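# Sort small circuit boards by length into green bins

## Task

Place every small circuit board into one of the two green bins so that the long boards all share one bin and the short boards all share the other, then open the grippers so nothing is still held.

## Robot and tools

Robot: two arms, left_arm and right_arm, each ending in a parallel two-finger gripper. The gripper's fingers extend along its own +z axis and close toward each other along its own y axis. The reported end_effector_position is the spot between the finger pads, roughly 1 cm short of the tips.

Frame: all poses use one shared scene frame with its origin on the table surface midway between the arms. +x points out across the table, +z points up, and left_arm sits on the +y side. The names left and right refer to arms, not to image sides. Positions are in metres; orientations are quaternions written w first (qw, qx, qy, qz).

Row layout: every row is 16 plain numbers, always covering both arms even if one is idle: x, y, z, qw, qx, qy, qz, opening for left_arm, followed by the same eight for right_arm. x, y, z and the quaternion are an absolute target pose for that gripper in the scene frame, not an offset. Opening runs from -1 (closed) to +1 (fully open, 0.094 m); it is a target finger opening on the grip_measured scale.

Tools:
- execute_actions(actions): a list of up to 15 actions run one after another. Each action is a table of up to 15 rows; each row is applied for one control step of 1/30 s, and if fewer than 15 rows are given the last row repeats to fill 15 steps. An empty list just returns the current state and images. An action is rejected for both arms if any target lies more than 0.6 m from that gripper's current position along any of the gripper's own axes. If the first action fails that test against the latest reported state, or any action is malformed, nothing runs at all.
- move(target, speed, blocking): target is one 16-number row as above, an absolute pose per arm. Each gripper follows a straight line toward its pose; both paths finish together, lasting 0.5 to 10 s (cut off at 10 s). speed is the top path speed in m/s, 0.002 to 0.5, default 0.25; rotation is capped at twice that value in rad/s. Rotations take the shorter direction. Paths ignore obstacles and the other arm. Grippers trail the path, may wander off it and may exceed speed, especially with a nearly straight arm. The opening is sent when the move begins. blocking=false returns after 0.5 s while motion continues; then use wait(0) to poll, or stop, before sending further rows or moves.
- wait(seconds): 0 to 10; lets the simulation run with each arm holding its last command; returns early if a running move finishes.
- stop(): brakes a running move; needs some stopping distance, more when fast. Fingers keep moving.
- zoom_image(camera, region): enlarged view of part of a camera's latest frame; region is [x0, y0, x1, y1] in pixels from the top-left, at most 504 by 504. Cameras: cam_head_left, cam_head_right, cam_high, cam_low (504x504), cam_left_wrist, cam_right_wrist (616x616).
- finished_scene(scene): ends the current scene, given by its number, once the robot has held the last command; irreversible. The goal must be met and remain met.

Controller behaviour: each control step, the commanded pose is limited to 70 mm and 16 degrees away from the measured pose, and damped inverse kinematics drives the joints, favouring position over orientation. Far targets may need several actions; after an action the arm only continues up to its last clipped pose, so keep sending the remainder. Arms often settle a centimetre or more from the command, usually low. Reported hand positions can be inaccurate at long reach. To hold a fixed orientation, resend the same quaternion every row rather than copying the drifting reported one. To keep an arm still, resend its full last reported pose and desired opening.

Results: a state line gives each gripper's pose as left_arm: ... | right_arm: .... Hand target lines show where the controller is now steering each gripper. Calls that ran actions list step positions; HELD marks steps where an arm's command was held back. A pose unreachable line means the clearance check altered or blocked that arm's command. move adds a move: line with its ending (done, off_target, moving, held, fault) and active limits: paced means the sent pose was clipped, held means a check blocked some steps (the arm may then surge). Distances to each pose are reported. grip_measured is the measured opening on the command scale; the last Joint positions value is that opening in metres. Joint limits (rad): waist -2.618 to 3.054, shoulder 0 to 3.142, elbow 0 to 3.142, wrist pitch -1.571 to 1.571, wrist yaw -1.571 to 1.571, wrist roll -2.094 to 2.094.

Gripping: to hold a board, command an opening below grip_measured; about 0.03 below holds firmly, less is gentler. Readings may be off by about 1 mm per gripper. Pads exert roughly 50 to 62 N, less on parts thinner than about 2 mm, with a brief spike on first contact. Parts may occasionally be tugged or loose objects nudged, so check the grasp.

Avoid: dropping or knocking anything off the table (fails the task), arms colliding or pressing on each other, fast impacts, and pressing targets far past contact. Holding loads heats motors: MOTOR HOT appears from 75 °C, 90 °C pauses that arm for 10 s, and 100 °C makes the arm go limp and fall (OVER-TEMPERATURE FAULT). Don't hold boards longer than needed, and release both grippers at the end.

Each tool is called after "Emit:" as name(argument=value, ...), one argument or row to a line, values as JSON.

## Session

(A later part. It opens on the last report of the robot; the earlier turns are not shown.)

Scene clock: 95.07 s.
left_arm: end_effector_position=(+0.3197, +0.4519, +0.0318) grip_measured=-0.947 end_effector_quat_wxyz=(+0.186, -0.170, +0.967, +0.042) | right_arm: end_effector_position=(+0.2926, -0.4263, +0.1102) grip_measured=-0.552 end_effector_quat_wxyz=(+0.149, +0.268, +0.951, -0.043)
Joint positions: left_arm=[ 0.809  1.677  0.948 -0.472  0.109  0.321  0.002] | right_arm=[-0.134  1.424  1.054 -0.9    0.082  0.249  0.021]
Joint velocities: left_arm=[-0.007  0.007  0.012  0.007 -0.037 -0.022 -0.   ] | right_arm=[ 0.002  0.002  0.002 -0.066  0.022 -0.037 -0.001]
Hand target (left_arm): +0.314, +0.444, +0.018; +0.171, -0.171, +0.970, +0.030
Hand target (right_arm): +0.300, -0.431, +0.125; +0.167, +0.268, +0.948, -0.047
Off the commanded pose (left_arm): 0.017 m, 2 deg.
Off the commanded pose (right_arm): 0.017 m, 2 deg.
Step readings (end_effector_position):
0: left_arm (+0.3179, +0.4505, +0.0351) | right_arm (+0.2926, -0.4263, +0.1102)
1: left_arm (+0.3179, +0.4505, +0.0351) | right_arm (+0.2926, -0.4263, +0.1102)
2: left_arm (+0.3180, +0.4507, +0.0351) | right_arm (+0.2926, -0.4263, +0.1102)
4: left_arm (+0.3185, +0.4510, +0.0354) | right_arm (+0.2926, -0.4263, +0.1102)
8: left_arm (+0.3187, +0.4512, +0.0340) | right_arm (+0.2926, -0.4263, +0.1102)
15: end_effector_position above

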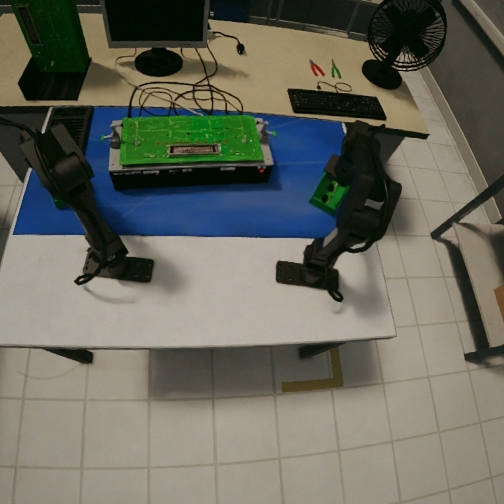

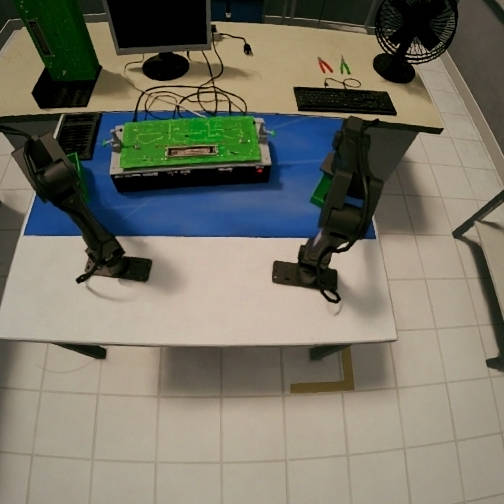

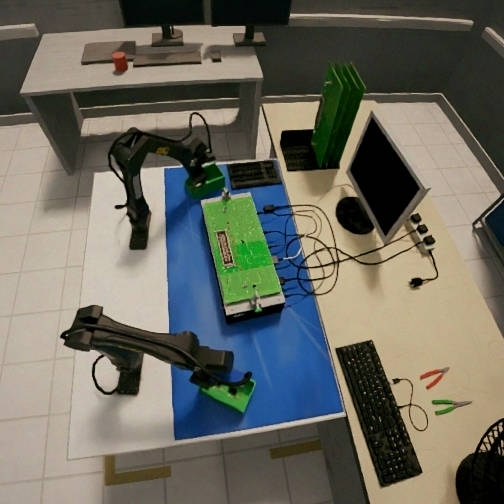

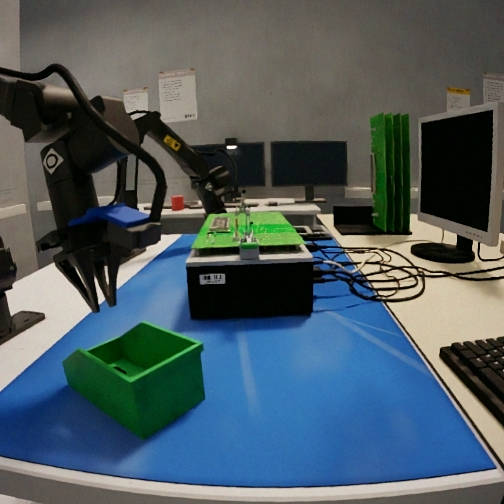

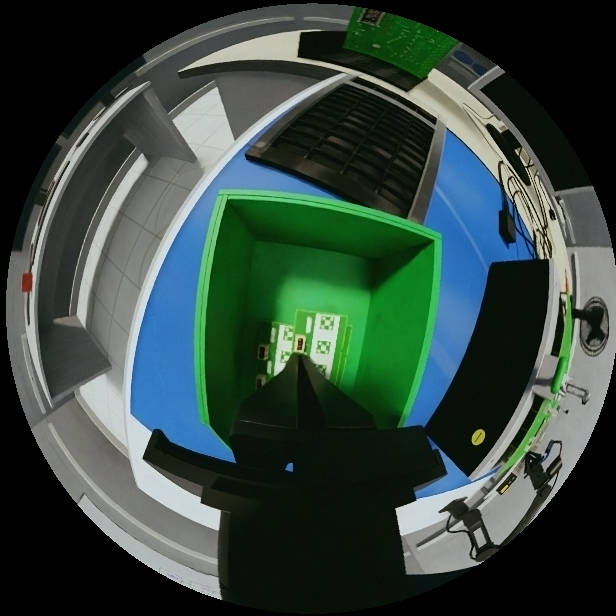

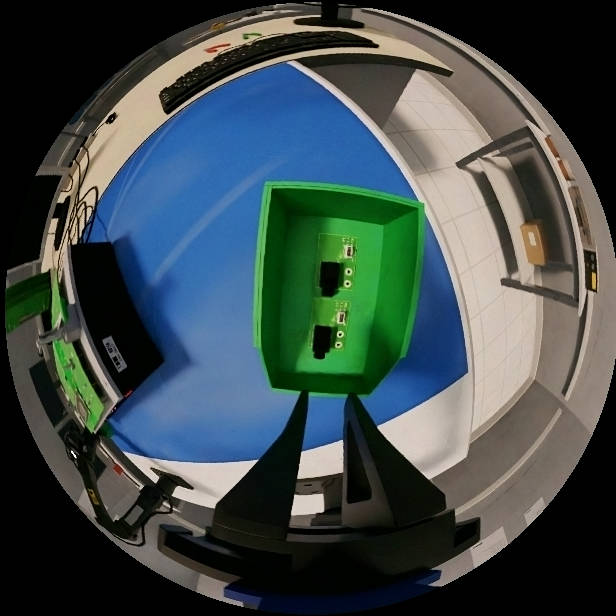

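Emit:
execute_actions(
  actions=[
    [[0.314,0.444,0.018,0.1709,-0.1715,0.9698,0.0302,-0.945,0.3,-0.431,0.125,0.1671,0.2674,0.9478,-0.0471,-0.55],[0.314,0.444,0.018,0.1709,-0.1715,0.9698,0.0302,-0.935,0.3,-0.431,0.125,0.1671,0.2674,0.9478,-0.0471,-0.55],[0.314,0.444,0.018,0.1709,-0.1715,0.9698,0.0302,-0.925,0.3,-0.431,0.125,0.1671,0.2674,0.9478,-0.0471,-0.55],[0.314,0.444,0.018,0.1709,-0.1715,0.9698,0.0302,-0.91,0.3,-0.431,0.125,0.1671,0.2674,0.9478,-0.0471,-0.55],[0.314,0.444,0.018,0.1709,-0.1715,0.9698,0.0302,-0.895,0.3,-0.431,0.125,0.1671,0.2674,0.9478,-0.0471,-0.55],[0.314,0.444,0.018,0.1709,-0.1715,0.9698,0.0302,-0.88,0.3,-0.431,0.125,0.1671,0.2674,0.9478,-0.0471,-0.55],[0.314,0.444,0.02,0.1709,-0.1715,0.9698,0.0302,-0.86,0.3,-0.431,0.125,0.1671,0.2674,0.9478,-0.0471,-0.55],[0.314,0.444,0.022,0.1709,-0.1715,0.9698,0.0302,-0.84,0.3,-0.431,0.125,0.1671,0.2674,0.9478,-0.0471,-0.55],[0.314,0.444,0.024,0.1709,-0.1715,0.9698,0.0302,-0.82,0.3,-0.431,0.125,0.1671,0.2674,0.9478,-0.0471,-0.55],[0.314,0.444,0.026,0.1709,-0.1715,0.9698,0.0302,-0.8,0.3,-0.431,0.125,0.1671,0.2674,0.9478,-0.0471,-0.55]],
  ],
)

Emit:
move(
  target=[0.314,0.446,0.13,0.1709,-0.1715,0.9698,0.0302,-0.8,0.3,-0.431,0.125,0.1671,0.2674,0.9478,-0.0471,-0.55],
  speed=0.15,
)

Emit:
zoom_image(
  camera="cam_left_wrist",
  region=[190, 170, 450, 430],
)

Scene clock: 96.20 s.
left_arm: end_effector_position=(+0.3201, +0.4523, +0.0321) grip_measured=-0.802 end_effector_quat_wxyz=(+0.188, -0.170, +0.967, +0.042) | right_arm: end_effector_position=(+0.2926, -0.4263, +0.1102) grip_measured=-0.552 end_effector_quat_wxyz=(+0.149, +0.268, +0.951, -0.043)
Joint positions: left_arm=[ 0.809  1.677  0.948 -0.469  0.109  0.321  0.009] | right_arm=[-0.134  1.424  1.054 -0.9    0.082  0.249  0.021]
Joint velocities: left_arm=[-0.007 -0.017 -0.002 -0.066 -0.051  0.095 -0.001] | right_arm=[-0.002 -0.007 -0.012 -0.022  0.051 -0.066 -0.001]
Hand target (left_arm): +0.314, +0.444, +0.026; +0.171, -0.171, +0.970, +0.030
Hand target (right_arm): +0.300, -0.431, +0.125; +0.167, +0.268, +0.948, -0.047
Off the commanded pose (left_arm): 0.012 m, 2 deg.
Off the commanded pose (right_arm): 0.017 m, 2 deg.
Step readings (end_effector_position):
0: left_arm (+0.3200, +0.4522, +0.0320) | right_arm (+0.2926, -0.4263, +0.1102)
1: left_arm (+0.3200, +0.4522, +0.0320) | right_arm (+0.2926, -0.4263, +0.1102)
2: left_arm (+0.3200, +0.4522, +0.0320) | right_arm (+0.2926, -0.4263, +0.1102)
4: left_arm (+0.3201, +0.4523, +0.0320) | right_arm (+0.2926, -0.4263, +0.1102)
8: left_arm (+0.3201, +0.4523, +0.0321) | right_arm (+0.2926, -0.4263, +0.1102)
15: end_effector_position above

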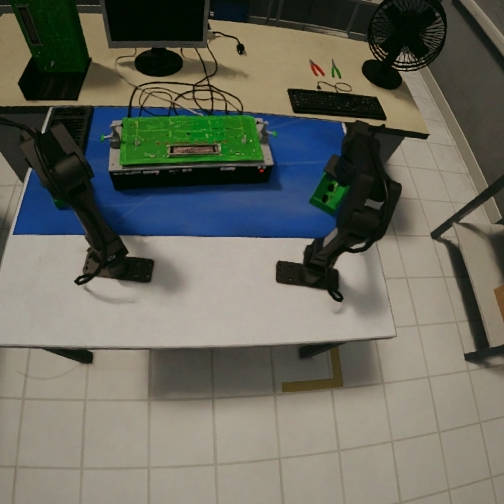

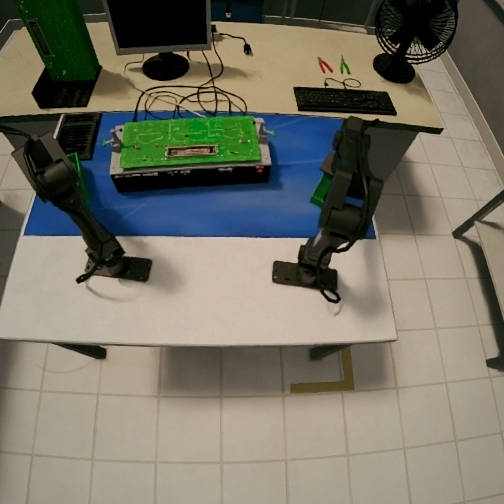

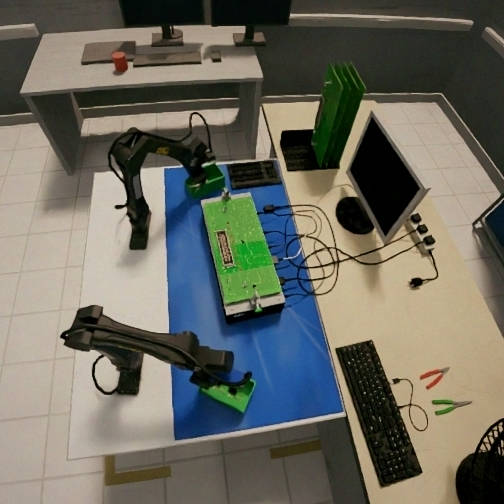

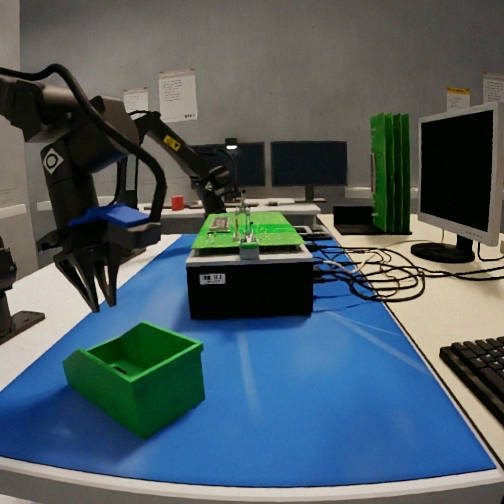

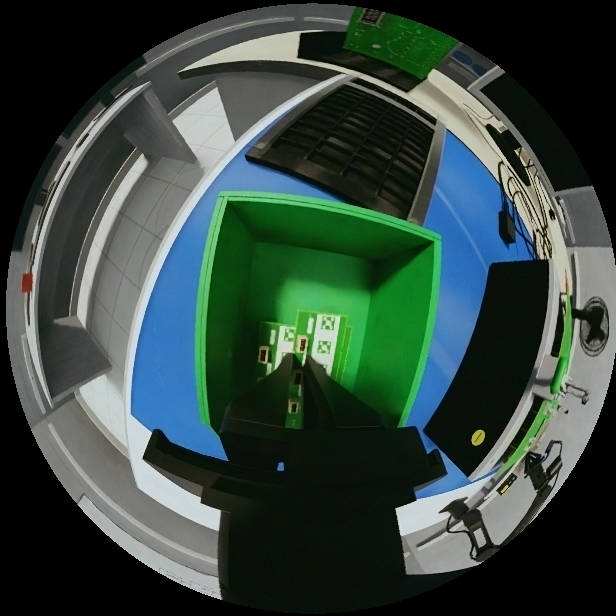

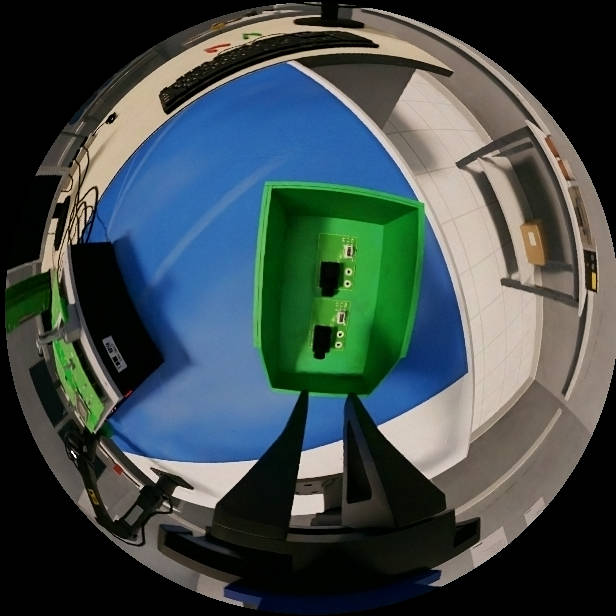

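Scene clock: 97.53 s.
left_arm: end_effector_position=(+0.3115, +0.4452, +0.1200) grip_measured=-0.802 end_effector_quat_wxyz=(+0.164, -0.172, +0.971, +0.029) | right_arm: end_effector_position=(+0.2926, -0.4263, +0.1102) grip_measured=-0.552 end_effector_quat_wxyz=(+0.149, +0.268, +0.951, -0.043)
Joint positions: left_arm=[ 0.809  1.577  1.227 -0.905  0.109  0.321  0.009] | right_arm=[-0.134  1.424  1.054 -0.9    0.082  0.249  0.021]
Joint velocities: left_arm=[-0.022  0.007 -0.007 -0.022 -0.037  0.022  0.   ] | right_arm=[ 0.002  0.007 -0.002 -0.007  0.007 -0.095 -0.   ]
Hand target (left_arm): +0.313, +0.445, +0.130; +0.171, -0.171, +0.970, +0.030
Hand target (right_arm): +0.300, -0.431, +0.125; +0.167, +0.268, +0.948, -0.047
Off the commanded pose (left_arm): 0.010 m, 1 deg.
Off the commanded pose (right_arm): 0.017 m, 2 deg.
move: off_target (right_arm)

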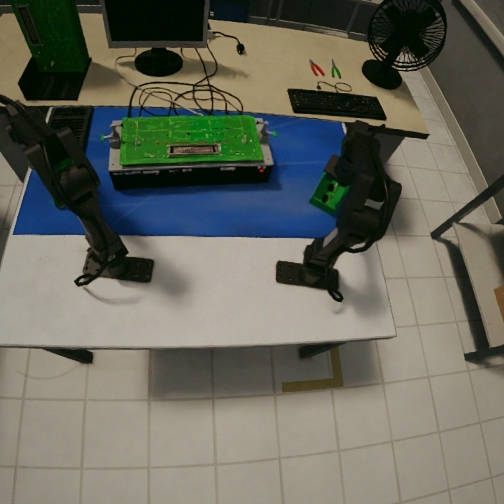

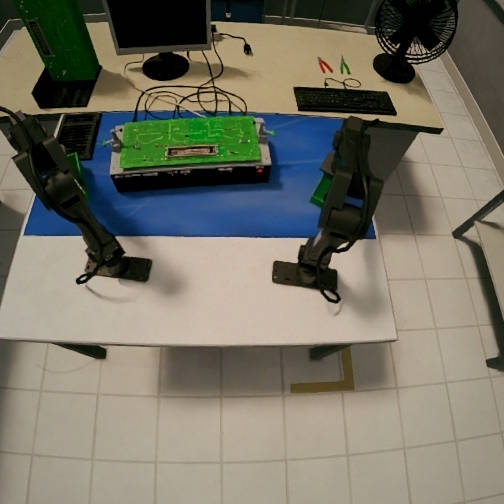

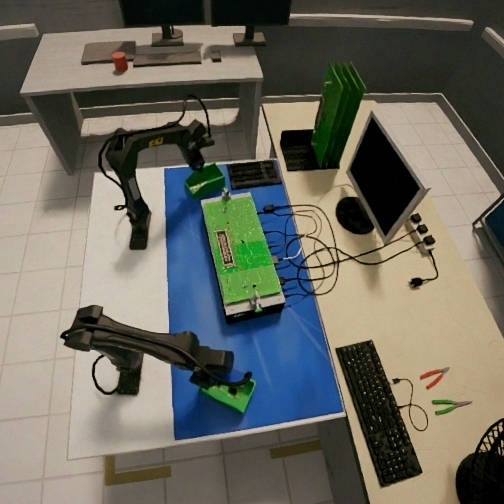

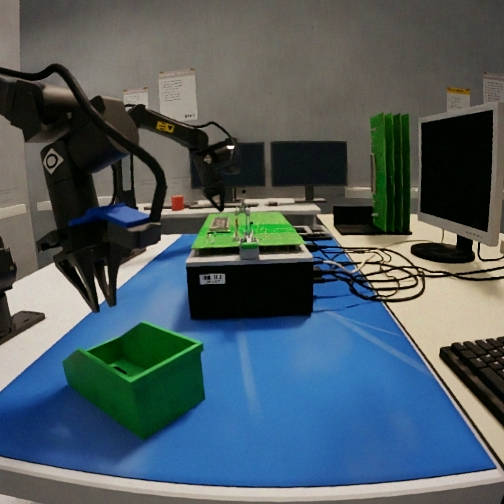

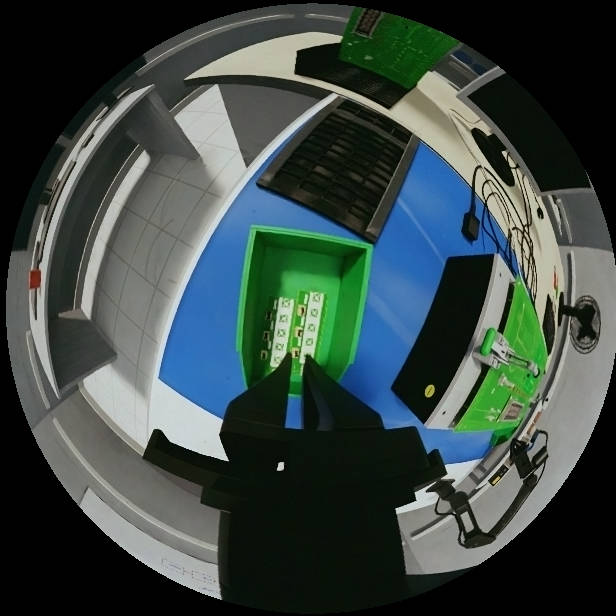

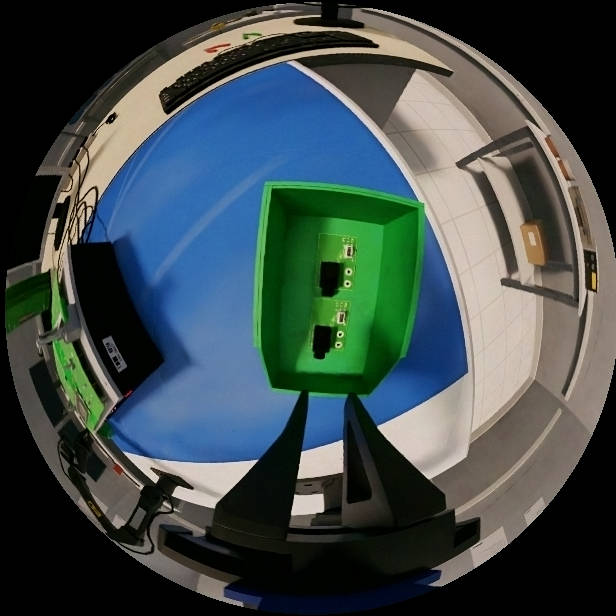

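Region (190, 170, 450, 430) of cam_left_wrist's 616x616 image, scaled by 1.938, with more detail than that image has.

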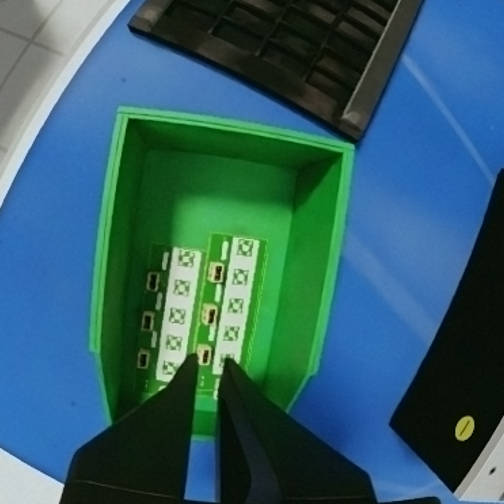

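All boards are in their bins and the mat is clear.

Emit:
finished_scene(
  scene=2,
)

The scene is finished: the task was done.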